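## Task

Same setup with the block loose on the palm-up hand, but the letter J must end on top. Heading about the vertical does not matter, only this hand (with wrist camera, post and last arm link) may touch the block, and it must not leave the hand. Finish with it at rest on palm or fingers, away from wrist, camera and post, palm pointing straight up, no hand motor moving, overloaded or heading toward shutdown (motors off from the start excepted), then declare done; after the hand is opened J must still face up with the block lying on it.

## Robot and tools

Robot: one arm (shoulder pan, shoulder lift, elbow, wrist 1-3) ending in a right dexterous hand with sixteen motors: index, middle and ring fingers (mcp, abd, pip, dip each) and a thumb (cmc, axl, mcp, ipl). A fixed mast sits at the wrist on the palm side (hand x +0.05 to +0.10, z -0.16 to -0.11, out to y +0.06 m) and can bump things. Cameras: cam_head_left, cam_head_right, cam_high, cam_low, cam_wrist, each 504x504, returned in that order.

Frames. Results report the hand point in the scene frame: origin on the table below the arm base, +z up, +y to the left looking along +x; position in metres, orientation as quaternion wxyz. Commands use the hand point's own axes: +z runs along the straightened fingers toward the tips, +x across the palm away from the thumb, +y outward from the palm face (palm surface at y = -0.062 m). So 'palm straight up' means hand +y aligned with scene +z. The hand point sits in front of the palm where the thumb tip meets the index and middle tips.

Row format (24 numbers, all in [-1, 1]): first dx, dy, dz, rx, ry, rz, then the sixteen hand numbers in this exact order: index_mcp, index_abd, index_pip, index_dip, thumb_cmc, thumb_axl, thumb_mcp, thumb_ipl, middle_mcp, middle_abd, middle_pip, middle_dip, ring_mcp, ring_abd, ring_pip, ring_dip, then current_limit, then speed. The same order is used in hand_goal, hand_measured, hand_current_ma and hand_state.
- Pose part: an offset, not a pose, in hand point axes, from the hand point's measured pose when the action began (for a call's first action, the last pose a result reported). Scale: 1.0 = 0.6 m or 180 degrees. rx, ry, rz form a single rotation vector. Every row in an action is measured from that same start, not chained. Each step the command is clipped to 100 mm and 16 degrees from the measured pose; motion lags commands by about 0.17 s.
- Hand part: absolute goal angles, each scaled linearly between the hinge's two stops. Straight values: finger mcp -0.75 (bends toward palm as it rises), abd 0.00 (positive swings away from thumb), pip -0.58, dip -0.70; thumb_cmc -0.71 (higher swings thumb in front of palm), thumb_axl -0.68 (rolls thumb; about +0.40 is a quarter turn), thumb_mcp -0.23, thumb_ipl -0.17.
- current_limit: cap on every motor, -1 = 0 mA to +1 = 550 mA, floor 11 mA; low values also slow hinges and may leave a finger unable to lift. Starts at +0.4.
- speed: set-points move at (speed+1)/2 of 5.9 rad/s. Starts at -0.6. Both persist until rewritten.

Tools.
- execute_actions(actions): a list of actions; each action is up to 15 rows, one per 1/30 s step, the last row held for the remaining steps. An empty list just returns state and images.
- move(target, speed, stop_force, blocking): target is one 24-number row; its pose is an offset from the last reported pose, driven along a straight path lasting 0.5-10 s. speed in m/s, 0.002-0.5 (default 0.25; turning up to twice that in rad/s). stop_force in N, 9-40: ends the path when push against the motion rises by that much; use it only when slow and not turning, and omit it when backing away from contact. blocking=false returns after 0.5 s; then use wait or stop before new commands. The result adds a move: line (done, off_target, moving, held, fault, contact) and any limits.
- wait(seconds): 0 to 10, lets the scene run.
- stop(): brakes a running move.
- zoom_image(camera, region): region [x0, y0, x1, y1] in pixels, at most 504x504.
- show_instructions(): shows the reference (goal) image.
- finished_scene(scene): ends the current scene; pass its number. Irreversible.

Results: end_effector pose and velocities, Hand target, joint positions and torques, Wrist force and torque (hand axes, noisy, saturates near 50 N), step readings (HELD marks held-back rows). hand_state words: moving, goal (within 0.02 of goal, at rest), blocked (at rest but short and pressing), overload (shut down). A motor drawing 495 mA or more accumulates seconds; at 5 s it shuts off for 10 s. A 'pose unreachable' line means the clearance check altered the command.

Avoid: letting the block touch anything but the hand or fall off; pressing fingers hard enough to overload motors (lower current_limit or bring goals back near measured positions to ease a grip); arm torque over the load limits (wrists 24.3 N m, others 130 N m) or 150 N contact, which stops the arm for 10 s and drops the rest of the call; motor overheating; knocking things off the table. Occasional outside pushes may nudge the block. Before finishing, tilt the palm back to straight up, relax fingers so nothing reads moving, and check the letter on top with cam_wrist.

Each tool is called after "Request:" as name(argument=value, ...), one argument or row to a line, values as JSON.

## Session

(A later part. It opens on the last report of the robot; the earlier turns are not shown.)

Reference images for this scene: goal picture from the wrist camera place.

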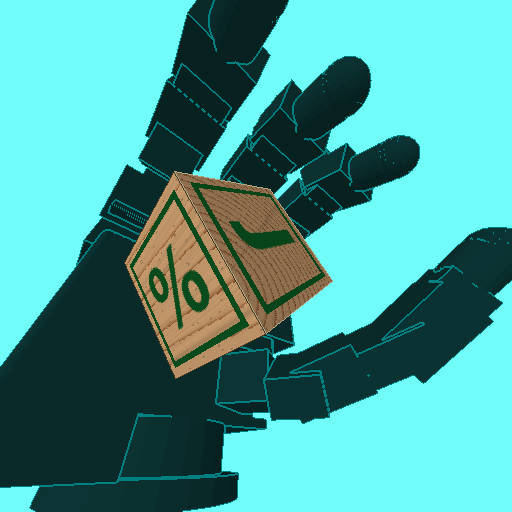

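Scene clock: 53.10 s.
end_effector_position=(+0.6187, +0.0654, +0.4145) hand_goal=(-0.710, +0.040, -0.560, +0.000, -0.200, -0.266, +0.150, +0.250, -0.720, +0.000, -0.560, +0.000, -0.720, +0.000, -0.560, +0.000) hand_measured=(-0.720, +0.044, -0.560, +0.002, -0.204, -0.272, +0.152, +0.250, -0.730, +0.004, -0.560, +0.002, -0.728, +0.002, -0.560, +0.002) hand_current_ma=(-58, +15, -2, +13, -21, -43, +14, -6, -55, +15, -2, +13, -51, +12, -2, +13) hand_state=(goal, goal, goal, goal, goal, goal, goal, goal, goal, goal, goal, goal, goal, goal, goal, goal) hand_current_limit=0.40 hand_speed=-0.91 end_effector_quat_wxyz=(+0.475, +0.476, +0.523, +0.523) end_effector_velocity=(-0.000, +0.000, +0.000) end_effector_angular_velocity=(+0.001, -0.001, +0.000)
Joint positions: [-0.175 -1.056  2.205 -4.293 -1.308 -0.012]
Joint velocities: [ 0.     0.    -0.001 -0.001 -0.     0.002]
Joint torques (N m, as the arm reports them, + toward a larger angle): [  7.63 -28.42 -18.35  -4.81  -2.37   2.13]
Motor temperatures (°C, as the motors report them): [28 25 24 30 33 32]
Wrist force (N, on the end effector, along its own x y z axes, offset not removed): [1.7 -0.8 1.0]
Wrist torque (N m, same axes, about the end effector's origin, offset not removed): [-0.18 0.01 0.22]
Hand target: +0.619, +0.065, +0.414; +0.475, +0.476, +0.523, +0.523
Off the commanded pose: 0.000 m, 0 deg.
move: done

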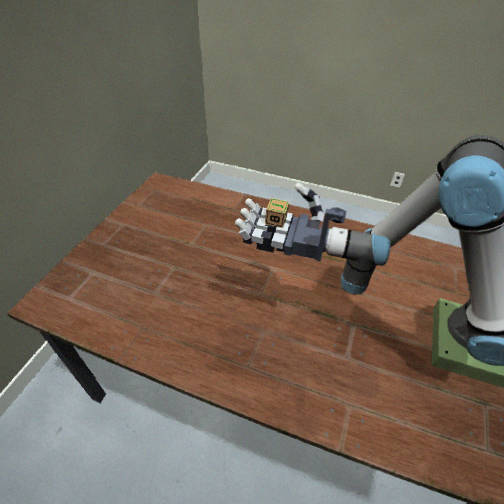

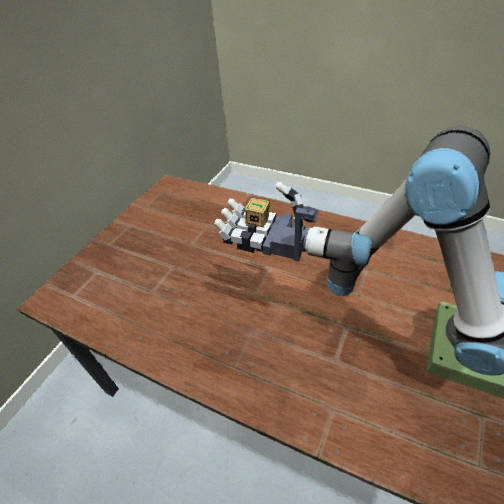

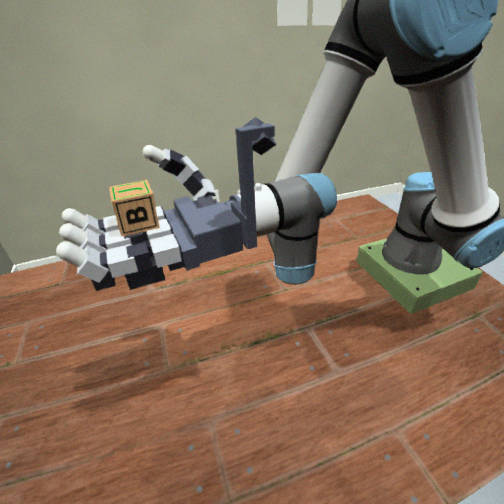

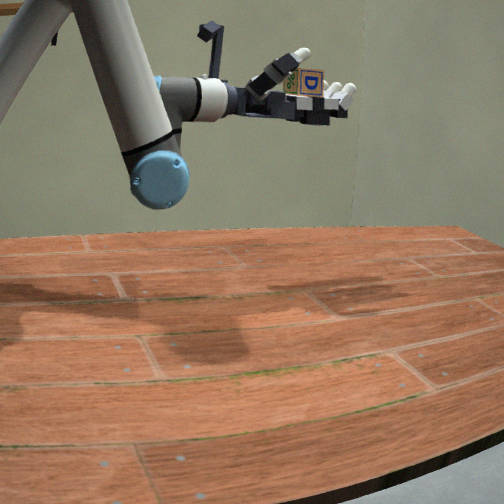

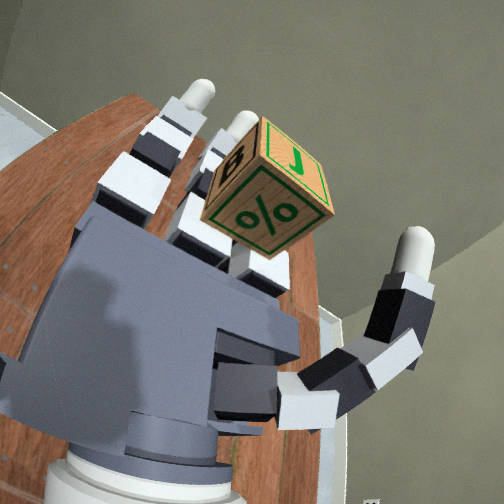

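Request:
move(
  target=[0,0,0,-0.045,0,0, -0.76,0.04,-0.58,0.97, -0.2,-0.266,0.15,0.25, -0.76,0.0,-0.58,0.97, -0.76,0.0,-0.58,0.0, 0.4,-0.6],
  speed=0.12,
)

Request:
zoom_image(
  camera="cam_high",
  region=[30, 90, 290, 310],
)

Request:
zoom_image(
  camera="cam_low",
  region=[210, 20, 380, 150],
)

Scene clock: 60.27 s.
end_effector_position=(+0.6187, +0.0654, +0.4144) hand_goal=(-0.760, +0.040, -0.580, +0.970, -0.200, -0.266, +0.150, +0.250, -0.760, +0.000, -0.580, +0.970, -0.760, +0.000, -0.580, +0.000) hand_measured=(-0.770, +0.044, -0.580, +0.968, -0.204, -0.272, +0.152, +0.250, -0.770, +0.004, -0.580, +0.968, -0.768, +0.002, -0.580, +0.002) hand_current_ma=(-58, +14, -2, -14, -22, -43, +14, -6, -56, +15, -2, -13, -51, +12, -2, +13) hand_state=(goal, goal, goal, goal, goal, goal, goal, goal, goal, goal, goal, goal, goal, goal, goal, goal) hand_current_limit=0.40 hand_speed=-0.60 end_effector_quat_wxyz=(+0.508, +0.441, +0.485, +0.559) end_effector_velocity=(+0.000, +0.000, -0.000) end_effector_angular_velocity=(+0.001, -0.001, +0.001)
Joint positions: [-0.166 -0.944  2.122 -4.468 -1.318  0.025]
Joint velocities: [ 0.     0.001 -0.001 -0.001  0.     0.001]
Joint torques (N m, as the arm reports them, + toward a larger angle): [  7.41 -31.51 -17.95  -4.55  -2.43   2.28]
Motor temperatures (°C, as the motors report them): [28 25 24 30 33 32]
Wrist force (N, on the end effector, along its own x y z axes, offset not removed): [-1.8 -2.0 1.1]
Wrist torque (N m, same axes, about the end effector's origin, offset not removed): [-0.24 0.37 -0.02]
Hand target: +0.619, +0.065, +0.414; +0.508, +0.441, +0.485, +0.559
Off the commanded pose: 0.000 m, 0 deg.
move: done

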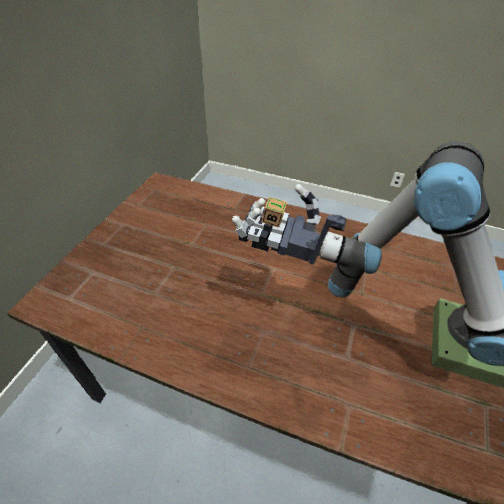

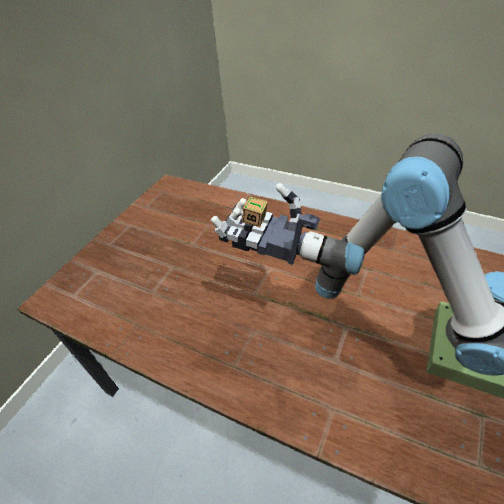

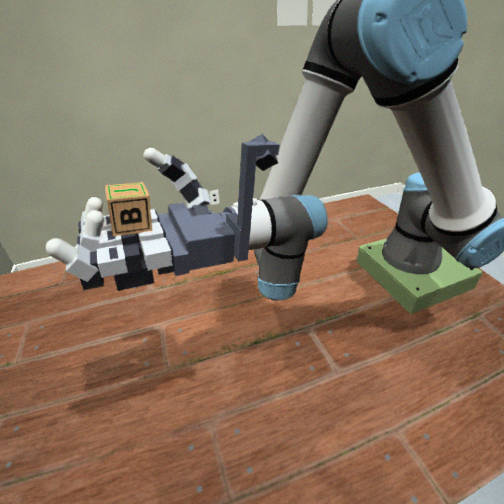

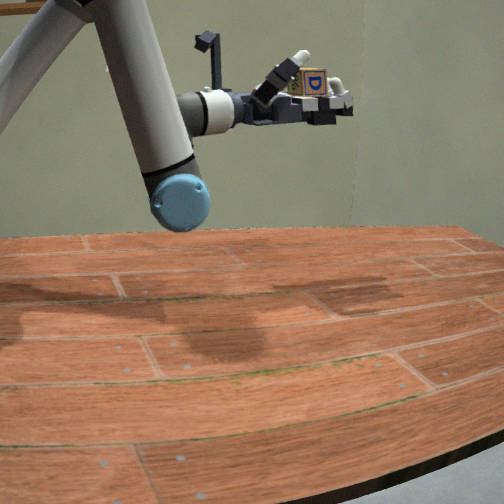

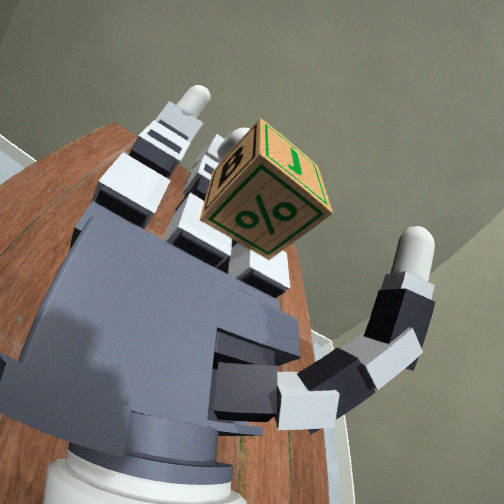

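Region (30, 90, 290, 310) of cam_high's 504x504 image, scaled by 1.938, with more detail than that image has; it fills the top 426 rows of this view, and the rest is white.

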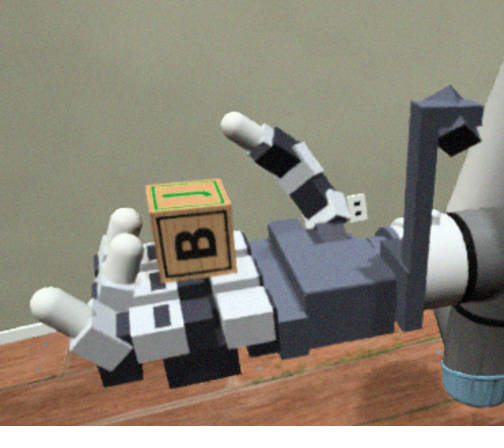

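Region (210, 20, 380, 150) of cam_low's 504x504 image, scaled by 2.965, with more detail than that image has; it fills the top 385 rows of this view, and the rest is white.

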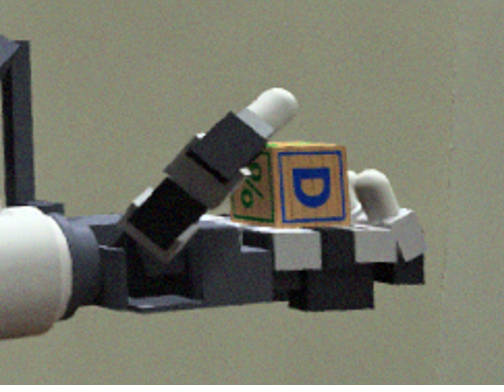

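Request:
move(
  target=[0,0,0,0,0,0, -0.76,0.04,0.1,0.97, -0.1,-0.266,0.15,0.25, -0.76,0.0,0.1,0.97, -0.76,0.0,-0.58,0.0, 0.4,-0.7],
)

Request:
zoom_image(
  camera="cam_high",
  region=[30, 90, 290, 310],
)

Request:
zoom_image(
  camera="cam_low",
  region=[210, 20, 380, 150],
)

Scene clock: 65.43 s.
end_effector_position=(+0.6187, +0.0654, +0.4144) hand_goal=(-0.760, +0.040, +0.100, +0.970, -0.100, -0.266, +0.150, +0.250, -0.760, +0.000, +0.100, +0.970, -0.760, +0.000, -0.580, +0.000) hand_measured=(-0.770, +0.044, +0.094, +0.968, -0.112, -0.272, +0.152, +0.250, -0.770, +0.004, +0.094, +0.968, -0.768, +0.002, -0.580, +0.002) hand_current_ma=(-58, +14, -30, -13, -74, -41, +13, -6, -56, +15, -31, -13, -51, +12, -2, +13) hand_state=(goal, goal, goal, goal, goal, goal, goal, goal, goal, goal, goal, goal, goal, goal, goal, goal) hand_current_limit=0.40 hand_speed=-0.70 end_effector_quat_wxyz=(+0.508, +0.441, +0.485, +0.559) end_effector_velocity=(+0.000, -0.001, +0.000) end_effector_angular_velocity=(-0.000, -0.000, -0.001)
Joint positions: [-0.166 -0.944  2.122 -4.468 -1.318  0.025]
Joint velocities: [-0.001 -0.    -0.     0.     0.    -0.   ]
Joint torques (N m, as the arm reports them, + toward a larger angle): [  6.17 -47.35  -3.81   0.94  -0.97  -0.43]
Motor temperatures (°C, as the motors report them): [28 25 24 30 33 32]
Wrist force (N, on the end effector, along its own x y z axes, offset not removed): [-1.7 4.4 1.5]
Wrist torque (N m, same axes, about the end effector's origin, offset not removed): [0.55 0.32 -0.17]
Hand target: +0.619, +0.065, +0.414; +0.508, +0.441, +0.485, +0.559
Off the commanded pose: 0.000 m, 0 deg.
move: done

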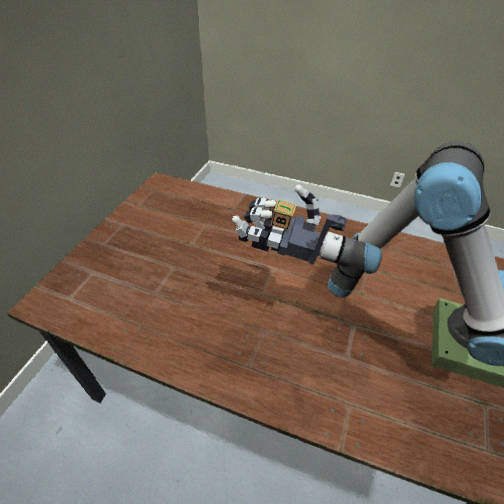

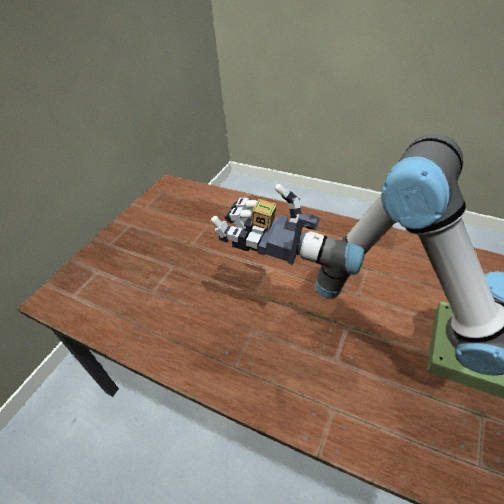

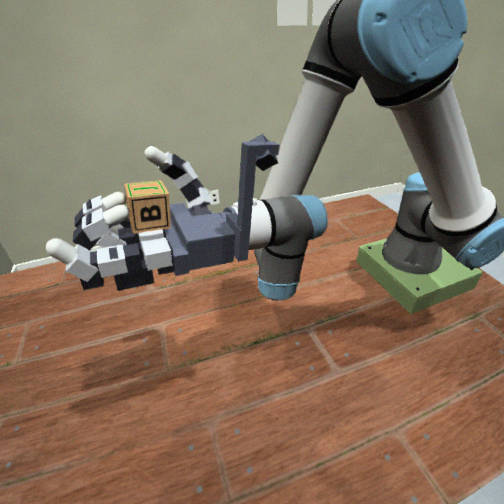

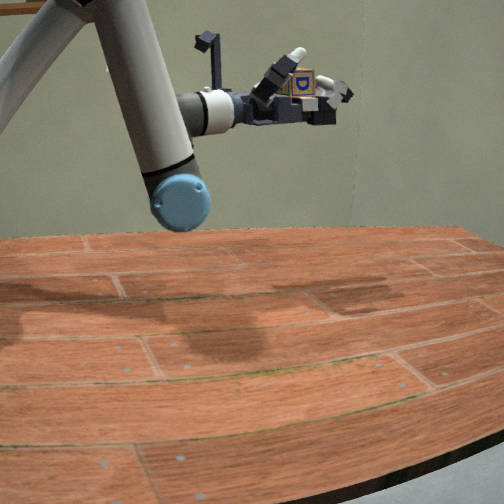

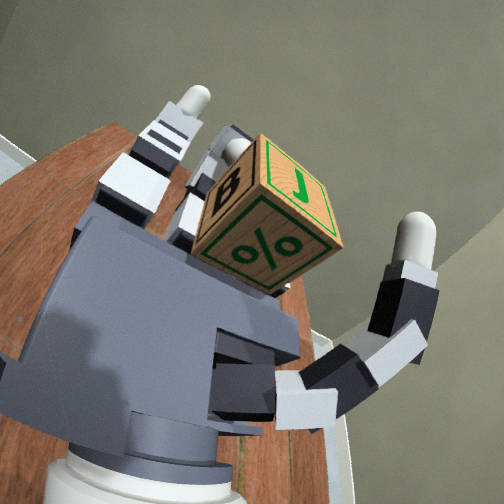

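Region (30, 90, 290, 310) of cam_high's 504x504 image, scaled by 1.938, with more detail than that image has; it fills the top 426 rows of this view, and the rest is white.

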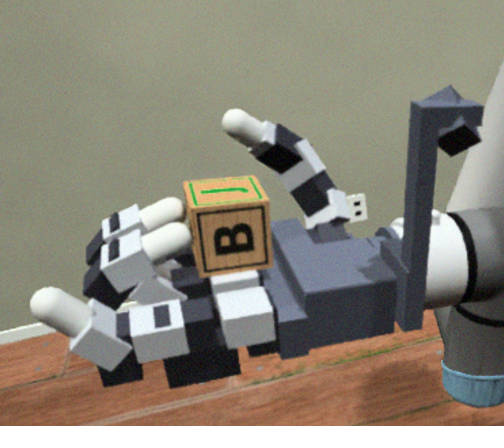

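Region (210, 20, 380, 150) of cam_low's 504x504 image, scaled by 2.965, with more detail than that image has; it fills the top 385 rows of this view, and the rest is white.

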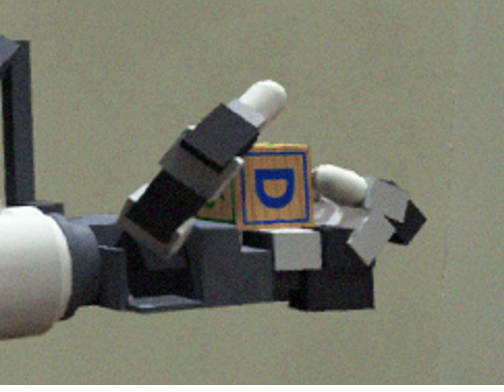

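Request:
move(
  target=[0,0,0,0,0,0, -0.84,0.04,0.7,0.6, -0.1,-0.266,0.15,0.25, -0.84,0.0,0.7,0.6, -0.76,0.0,-0.58,0.0, 0.4,-0.7],
)

Request:
zoom_image(
  camera="cam_high",
  region=[30, 90, 290, 310],
)

Request:
zoom_image(
  camera="cam_low",
  region=[210, 20, 380, 150],
)

Scene clock: 69.33 s.
end_effector_position=(+0.6187, +0.0654, +0.4144) hand_goal=(-0.840, +0.040, +0.700, +0.600, -0.100, -0.266, +0.150, +0.250, -0.840, +0.000, +0.700, +0.600, -0.760, +0.000, -0.580, +0.000) hand_measured=(-0.860, +0.042, +0.614, +0.586, -0.112, -0.272, +0.152, +0.250, -0.862, +0.004, +0.608, +0.586, -0.768, +0.002, -0.580, +0.002) hand_current_ma=(-124, +8, -385, -74, -74, -41, +13, -6, -122, +15, -385, -74, -51, +12, -2, +13) hand_state=(blocked, goal, blocked, goal, goal, goal, goal, goal, blocked, goal, blocked, goal, goal, goal, goal, goal) hand_current_limit=0.40 hand_speed=-0.70 end_effector_quat_wxyz=(+0.508, +0.441, +0.485, +0.559) end_effector_velocity=(+0.000, -0.000, +0.000) end_effector_angular_velocity=(+0.001, -0.000, +0.000)
Joint positions: [-0.166 -0.944  2.122 -4.468 -1.318  0.025]
Joint velocities: [-0.    -0.    -0.    -0.     0.     0.001]
Joint torques (N m, as the arm reports them, + toward a larger angle): [  1.54 -41.96  -3.8    0.01   1.76   0.22]
Motor temperatures (°C, as the motors report them): [28 25 24 30 33 32]
Wrist force (N, on the end effector, along its own x y z axes, offset not removed): [-0.9 1.8 -0.6]
Wrist torque (N m, same axes, about the end effector's origin, offset not removed): [0.30 0.31 -0.16]
Hand target: +0.619, +0.065, +0.414; +0.508, +0.441, +0.485, +0.559
Off the commanded pose: 0.000 m, 0 deg.
move: done

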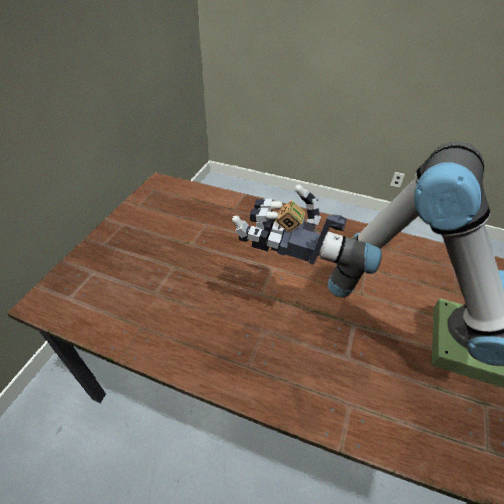

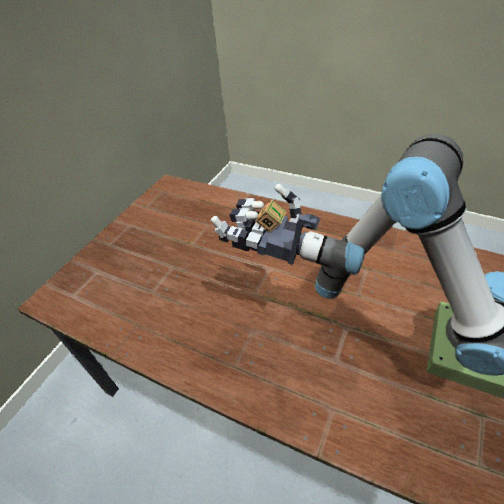

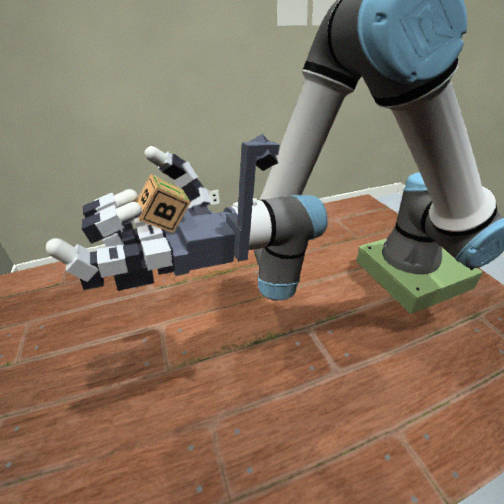

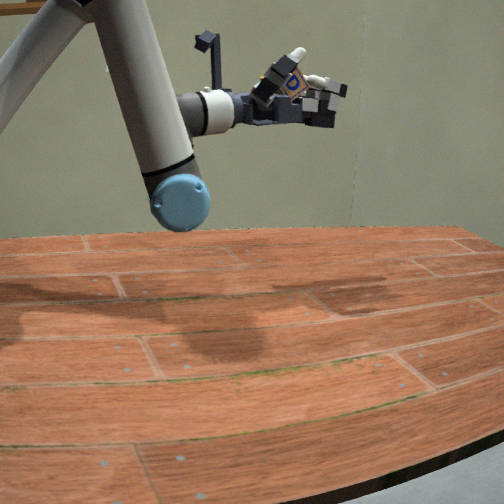

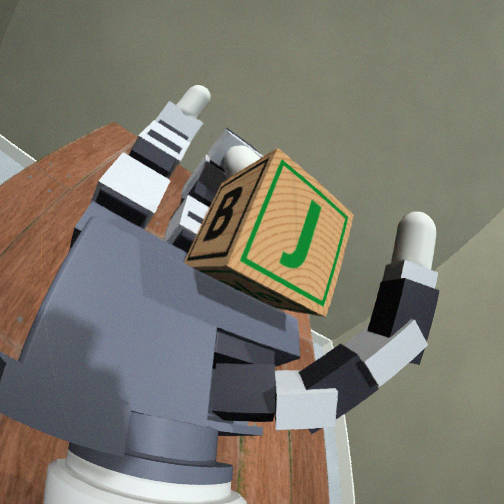

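Region (30, 90, 290, 310) of cam_high's 504x504 image, scaled by 1.938, with more detail than that image has; it fills the top 426 rows of this view, and the rest is white.

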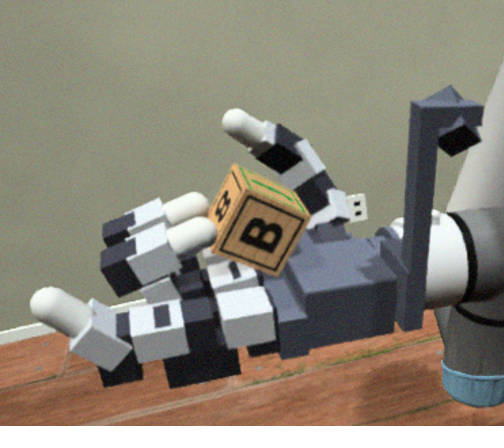

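Region (210, 20, 380, 150) of cam_low's 504x504 image, scaled by 2.965, with more detail than that image has; it fills the top 385 rows of this view, and the rest is white.

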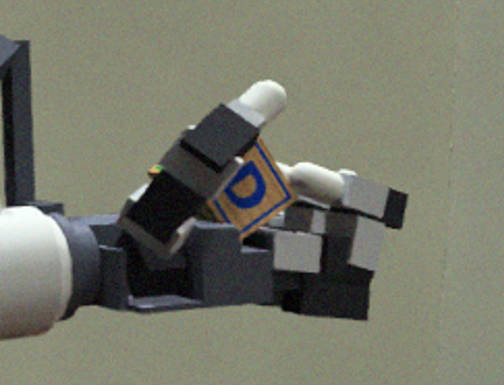

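Request:
move(
  target=[0,0,0,0.045,0,0, -0.9,0.04,0.2,0.97, -0.1,-0.266,0.15,0.25, -0.9,0.0,0.2,0.97, -0.76,0.0,-0.58,0.0, 0.4,-0.8],
  speed=0.12,
)

Request:
zoom_image(
  camera="cam_high",
  region=[30, 90, 290, 310],
)

Request:
zoom_image(
  camera="cam_low",
  region=[210, 20, 380, 150],
)

Scene clock: 74.33 s.
end_effector_position=(+0.6187, +0.0654, +0.4145) hand_goal=(-0.900, +0.040, +0.200, +0.970, -0.100, -0.266, +0.150, +0.250, -0.900, +0.000, +0.200, +0.970, -0.760, +0.000, -0.580, +0.000) hand_measured=(-0.908, +0.042, +0.202, +0.968, -0.112, -0.272, +0.152, +0.250, -0.908, +0.004, +0.202, +0.968, -0.768, +0.002, -0.580, +0.002) hand_current_ma=(-49, +8, +6, -12, -74, -41, +13, -6, -42, +15, +6, -12, -52, +12, -2, +13) hand_state=(goal, goal, goal, goal, goal, goal, goal, goal, goal, goal, goal, goal, goal, goal, goal, goal) hand_current_limit=0.40 hand_speed=-0.80 end_effector_quat_wxyz=(+0.475, +0.476, +0.523, +0.523) end_effector_velocity=(-0.000, +0.000, -0.000) end_effector_angular_velocity=(+0.000, +0.002, +0.001)
Joint positions: [-0.175 -1.056  2.205 -4.293 -1.308 -0.012]
Joint velocities: [ 0.    -0.001  0.001  0.002  0.    -0.   ]
Joint torques (N m, as the arm reports them, + toward a larger angle): [ -6.52 -45.32  -4.42   0.53   2.76  -1.92]
Motor temperatures (°C, as the motors report them): [28 25 24 30 33 32]
Wrist force (N, on the end effector, along its own x y z axes, offset not removed): [-1.5 0.7 1.5]
Wrist torque (N m, same axes, about the end effector's origin, offset not removed): [-0.10 0.34 0.03]
Hand target: +0.619, +0.065, +0.414; +0.475, +0.476, +0.523, +0.523
Off the commanded pose: 0.000 m, 0 deg.
move: done

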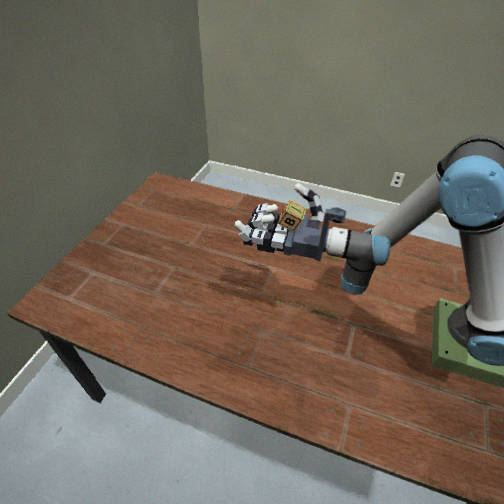

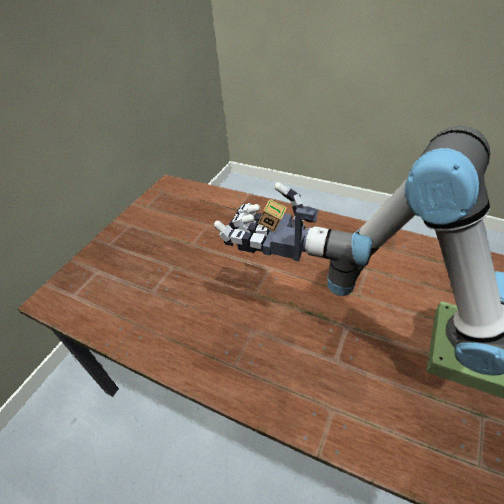

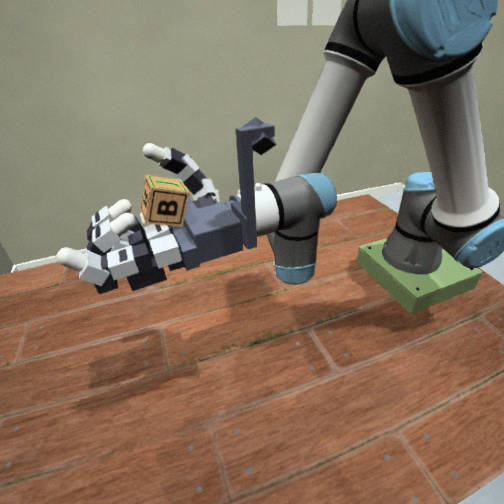

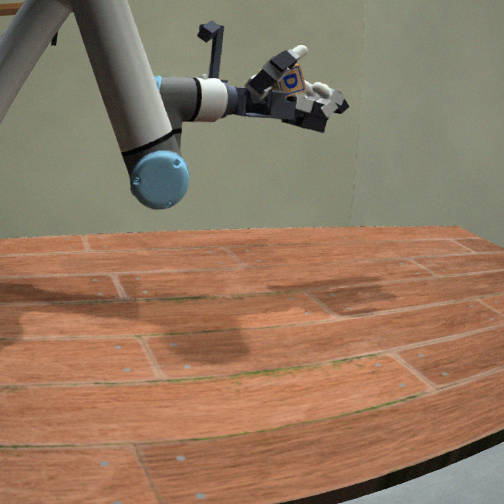

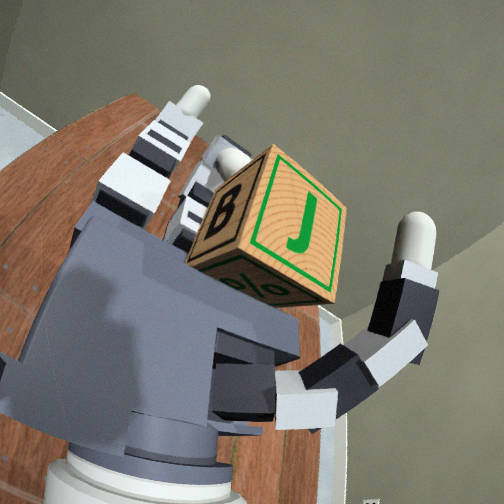

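Region (30, 90, 290, 310) of cam_high's 504x504 image, scaled by 1.938, with more detail than that image has; it fills the top 426 rows of this view, and the rest is white.

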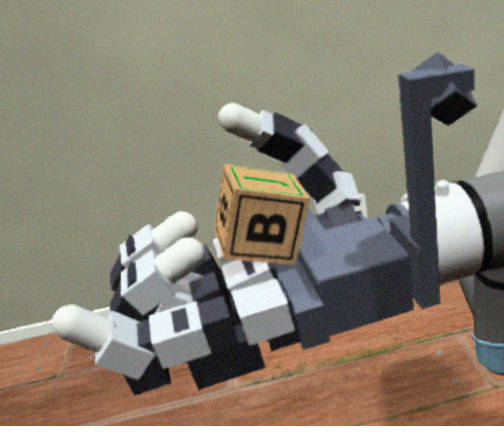

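Region (210, 20, 380, 150) of cam_low's 504x504 image, scaled by 2.965, with more detail than that image has; it fills the top 385 rows of this view, and the rest is white.

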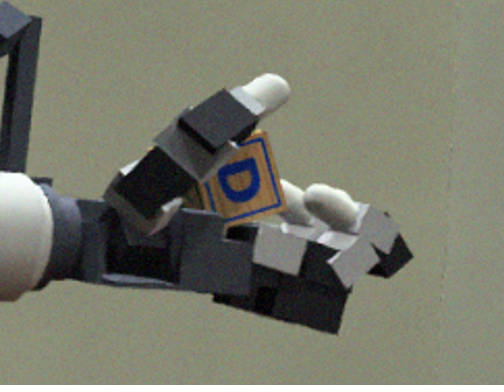

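Request:
move(
  target=[0,0,0,0.065,0,0, -0.97,0.04,0.25,0.97, -0.1,-0.266,0.15,0.25, -0.97,0.0,0.25,0.97, -0.76,0.0,-0.58,0.0, 0.4,-0.8],
  speed=0.1,
)

Request:
zoom_image(
  camera="cam_high",
  region=[50, 100, 290, 310],
)

Request:
zoom_image(
  camera="cam_low",
  region=[210, 20, 380, 150],
)

Scene clock: 81.10 s.
end_effector_position=(+0.6187, +0.0654, +0.4144) hand_goal=(-0.970, +0.040, +0.250, +0.970, -0.100, -0.266, +0.150, +0.250, -0.970, +0.000, +0.250, +0.970, -0.760, +0.000, -0.580, +0.000) hand_measured=(-0.976, +0.042, +0.244, +0.968, -0.112, -0.272, +0.152, +0.250, -0.976, +0.004, +0.244, +0.968, -0.768, +0.002, -0.580, +0.002) hand_current_ma=(-39, +8, -32, -12, -74, -41, +13, -6, -39, +15, -32, -12, -52, +12, -2, +12) hand_state=(goal, goal, goal, goal, goal, goal, goal, goal, goal, goal, goal, goal, goal, goal, goal, goal) hand_current_limit=0.40 hand_speed=-0.80 end_effector_quat_wxyz=(+0.425, +0.522, +0.574, +0.467) end_effector_velocity=(+0.000, -0.000, +0.000) end_effector_angular_velocity=(-0.001, +0.012, -0.000)
Joint positions: [-0.183 -1.237  2.283 -3.979 -1.308 -0.067]
Joint velocities: [-0.    -0.011  0.002  0.021 -0.001 -0.003]
Joint torques (N m, as the arm reports them, + toward a larger angle): [ -6.47 -39.    -6.72  -0.06  -2.2   -1.95]
Motor temperatures (°C, as the motors report them): [28 25 24 30 33 32]
Wrist force (N, on the end effector, along its own x y z axes, offset not removed): [-0.7 1.0 -0.3]
Wrist torque (N m, same axes, about the end effector's origin, offset not removed): [0.07 0.29 -0.01]
Hand target: +0.619, +0.065, +0.414; +0.424, +0.522, +0.574, +0.467
Off the commanded pose: 0.000 m, 0 deg.
move: done

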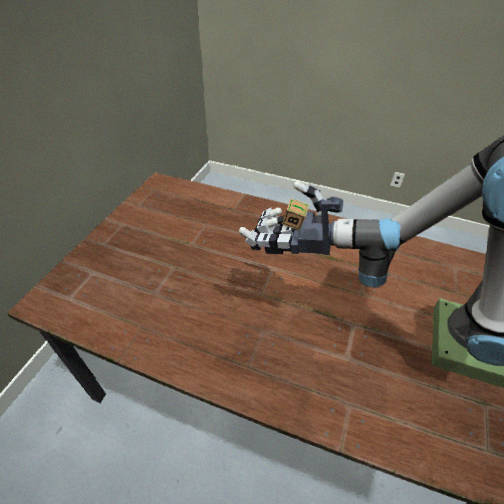

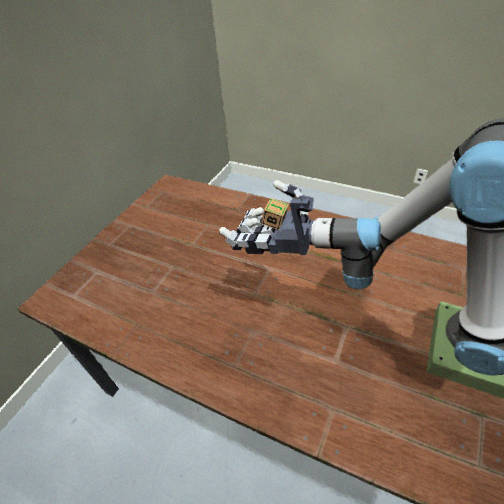

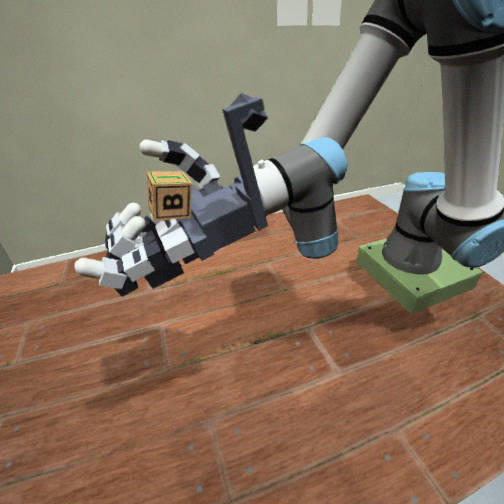

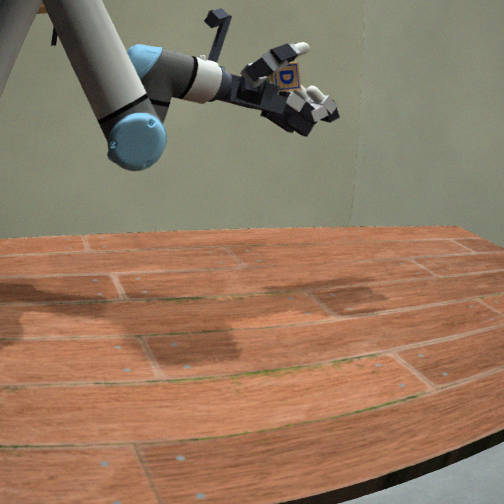

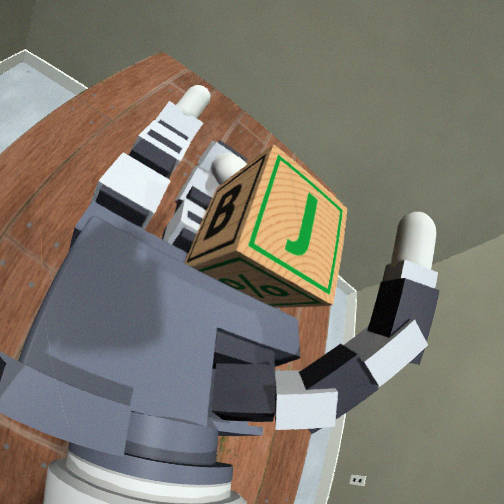

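Region (50, 100, 290, 310) of cam_high's 504x504 image, scaled by 2.100, with more detail than that image has; it fills the top 441 rows of this view, and the rest is white.

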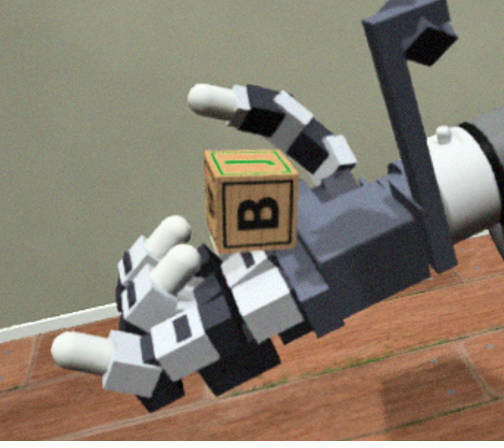

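Region (210, 20, 380, 150) of cam_low's 504x504 image, scaled by 2.965, with more detail than that image has; it fills the top 385 rows of this view, and the rest is white.

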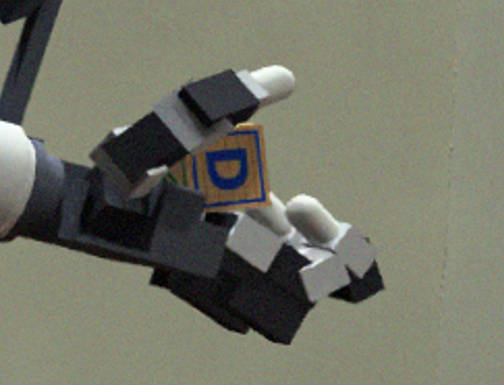

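Request:
move(
  target=[0,0,0,0.055,0,0, -0.95,0.04,0.35,0.7, -0.1,-0.266,0.15,0.25, -0.95,0.0,0.35,0.7, -0.76,0.0,-0.58,0.0, 0.4,-0.7],
  speed=0.07,
)

Request:
zoom_image(
  camera="cam_high",
  region=[50, 100, 290, 310],
)

Request:
zoom_image(
  camera="cam_low",
  region=[200, 20, 370, 150],
)

Scene clock: 87.80 s.
end_effector_position=(+0.6187, +0.0654, +0.4144) hand_goal=(-0.950, +0.040, +0.350, +0.700, -0.100, -0.266, +0.150, +0.250, -0.950, +0.000, +0.350, +0.700, -0.760, +0.000, -0.580, +0.000) hand_measured=(-0.968, +0.042, +0.344, +0.704, -0.112, -0.272, +0.152, +0.250, -0.970, +0.004, +0.344, +0.704, -0.768, +0.002, -0.580, +0.002) hand_current_ma=(-108, +8, -34, +18, -71, -41, +13, -6, -108, +15, -35, +17, -52, +12, -2, +12) hand_state=(goal, goal, goal, goal, goal, goal, goal, goal, goal, goal, goal, goal, goal, goal, goal, goal) hand_current_limit=0.40 hand_speed=-0.70 end_effector_quat_wxyz=(+0.378, +0.556, +0.612, +0.417) end_effector_velocity=(+0.000, +0.001, +0.001) end_effector_angular_velocity=(-0.002, +0.011, +0.002)
Joint positions: [-0.184 -1.394  2.302 -3.665 -1.322 -0.112]
Joint velocities: [ 0.001 -0.01  -0.001  0.022 -0.001 -0.004]
Joint torques (N m, as the arm reports them, + toward a larger angle): [  7.14 -35.63 -24.08  -0.55  -1.85  -1.91]
Motor temperatures (°C, as the motors report them): [28 25 24 30 33 32]
Wrist force (N, on the end effector, along its own x y z axes, offset not removed): [-1.0 -1.2 0.8]
Wrist torque (N m, same axes, about the end effector's origin, offset not removed): [-0.26 0.21 -0.02]
Hand target: +0.619, +0.065, +0.414; +0.378, +0.556, +0.612, +0.416
Off the commanded pose: 0.000 m, 0 deg.
move: done

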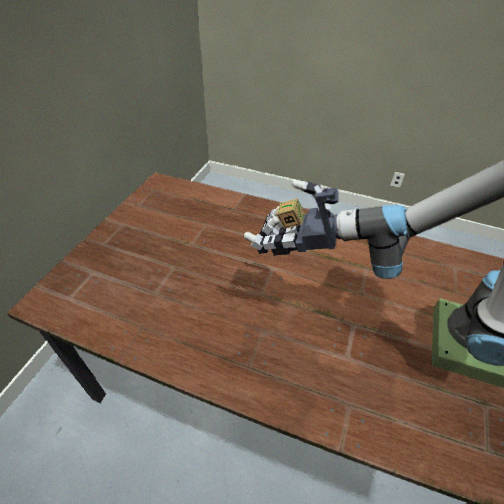

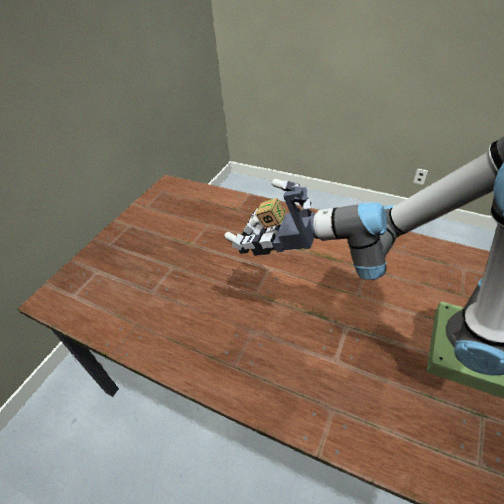

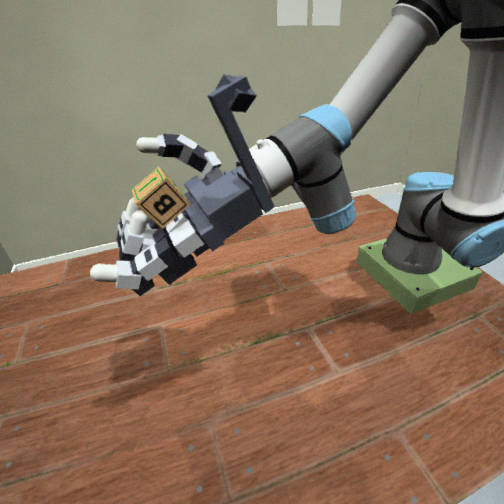

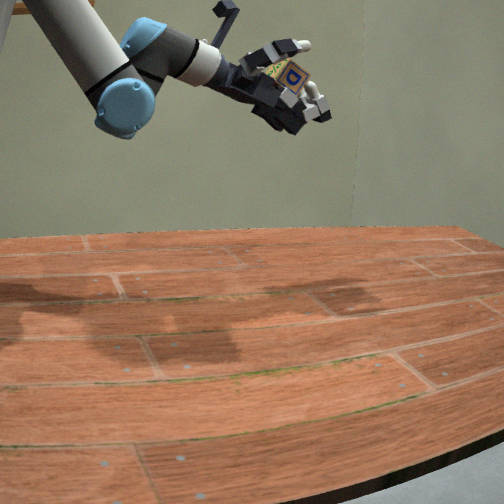

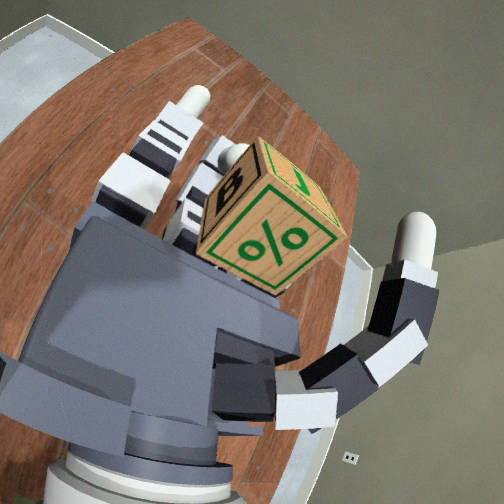

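Region (50, 100, 290, 310) of cam_high's 504x504 image, scaled by 2.100, with more detail than that image has; it fills the top 441 rows of this view, and the rest is white.

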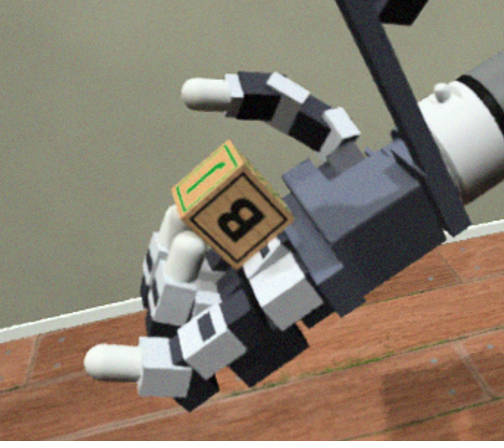

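Region (200, 20, 370, 150) of cam_low's 504x504 image, scaled by 2.965, with more detail than that image has; it fills the top 385 rows of this view, and the rest is white.

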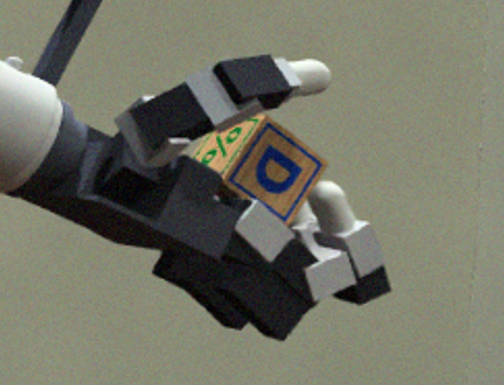

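Request:
move(
  target=[0,0,0,0,0,0, -0.95,0.04,0.75,0.55, -0.1,-0.266,0.15,0.25, -0.95,0.0,0.75,0.55, -0.76,0.0,-0.58,0.0, 0.4,-0.8],
)

Request:
zoom_image(
  camera="cam_high",
  region=[50, 100, 290, 310],
)

Request:
zoom_image(
  camera="cam_low",
  region=[200, 20, 370, 150],
)

Scene clock: 91.77 s.
end_effector_position=(+0.6187, +0.0654, +0.4144) hand_goal=(-0.950, +0.040, +0.750, +0.550, -0.100, -0.266, +0.150, +0.250, -0.950, +0.000, +0.750, +0.550, -0.760, +0.000, -0.580, +0.000) hand_measured=(-0.968, +0.042, +0.588, +0.530, -0.112, -0.272, +0.152, +0.250, -0.970, +0.004, +0.584, +0.530, -0.768, +0.002, -0.580, +0.002) hand_current_ma=(-111, +8, -385, -98, -71, -41, +13, -6, -108, +14, -385, -99, -52, +12, -2, +12) hand_state=(goal, goal, blocked, goal, goal, goal, goal, goal, goal, goal, blocked, goal, goal, goal, goal, goal) hand_current_limit=0.40 hand_speed=-0.80 end_effector_quat_wxyz=(+0.378, +0.556, +0.612, +0.417) end_effector_velocity=(+0.000, -0.001, -0.000) end_effector_angular_velocity=(+0.001, +0.001, -0.001)
Joint positions: [-0.184 -1.394  2.302 -3.665 -1.322 -0.112]
Joint velocities: [-0.001  0.    -0.     0.001  0.     0.001]
Joint torques (N m, as the arm reports them, + toward a larger angle): [ -3.48 -18.86  -9.52  -5.74   3.02   2.28]
Motor temperatures (°C, as the motors report them): [28 25 24 30 33 32]
Wrist force (N, on the end effector, along its own x y z axes, offset not removed): [0.4 -0.4 -2.4]
Wrist torque (N m, same axes, about the end effector's origin, offset not removed): [0.14 0.20 0.16]
Hand target: +0.619, +0.065, +0.414; +0.378, +0.556, +0.612, +0.417
Off the commanded pose: 0.000 m, 0 deg.
move: done

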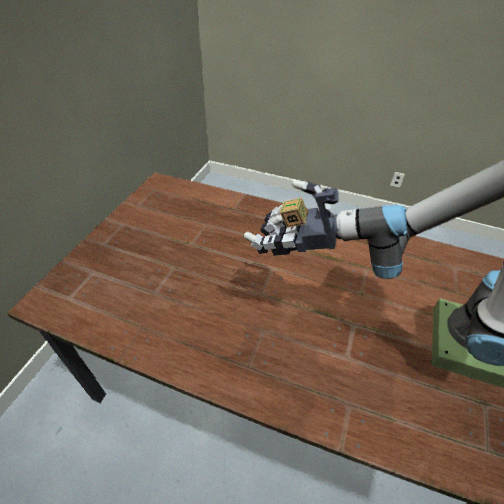

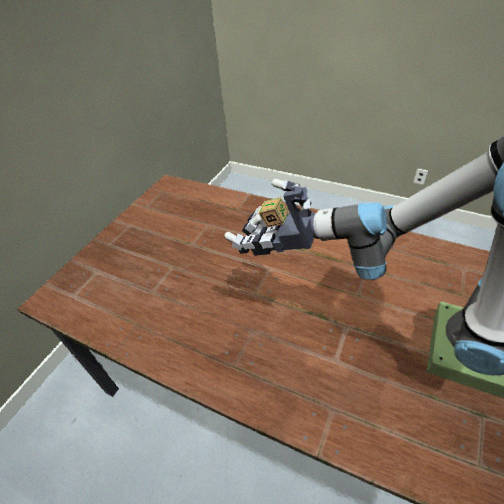

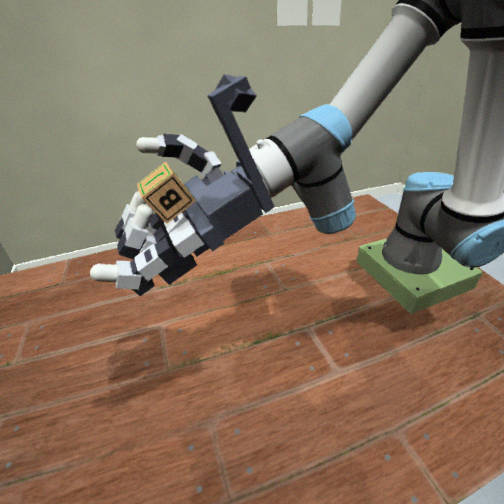

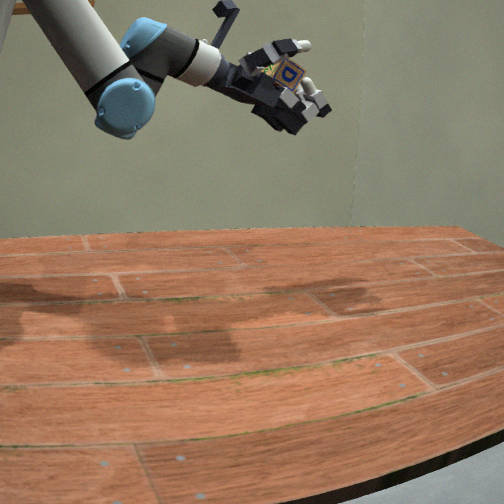

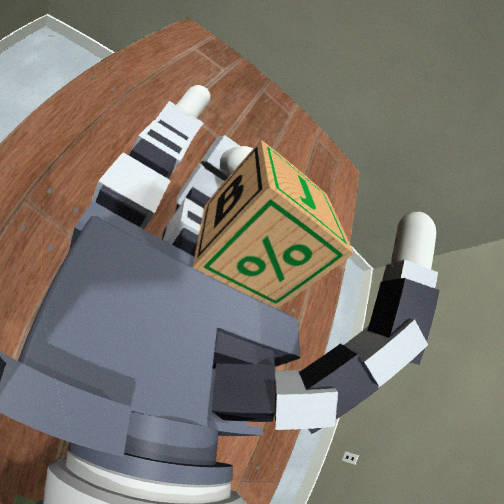

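Region (50, 100, 290, 310) of cam_high's 504x504 image, scaled by 2.100, with more detail than that image has; it fills the top 441 rows of this view, and the rest is white.

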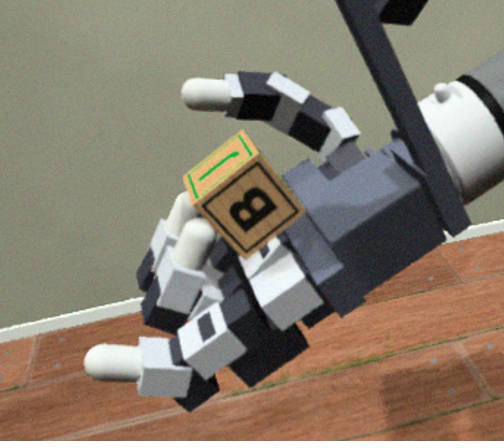

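Region (200, 20, 370, 150) of cam_low's 504x504 image, scaled by 2.965, with more detail than that image has; it fills the top 385 rows of this view, and the rest is white.

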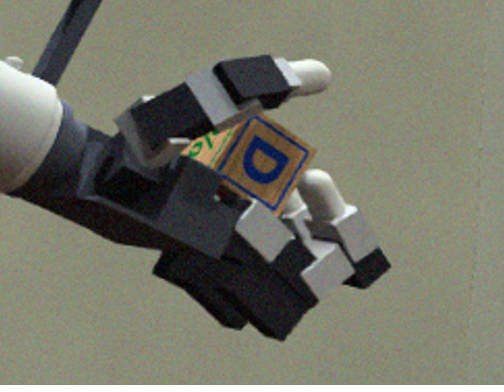

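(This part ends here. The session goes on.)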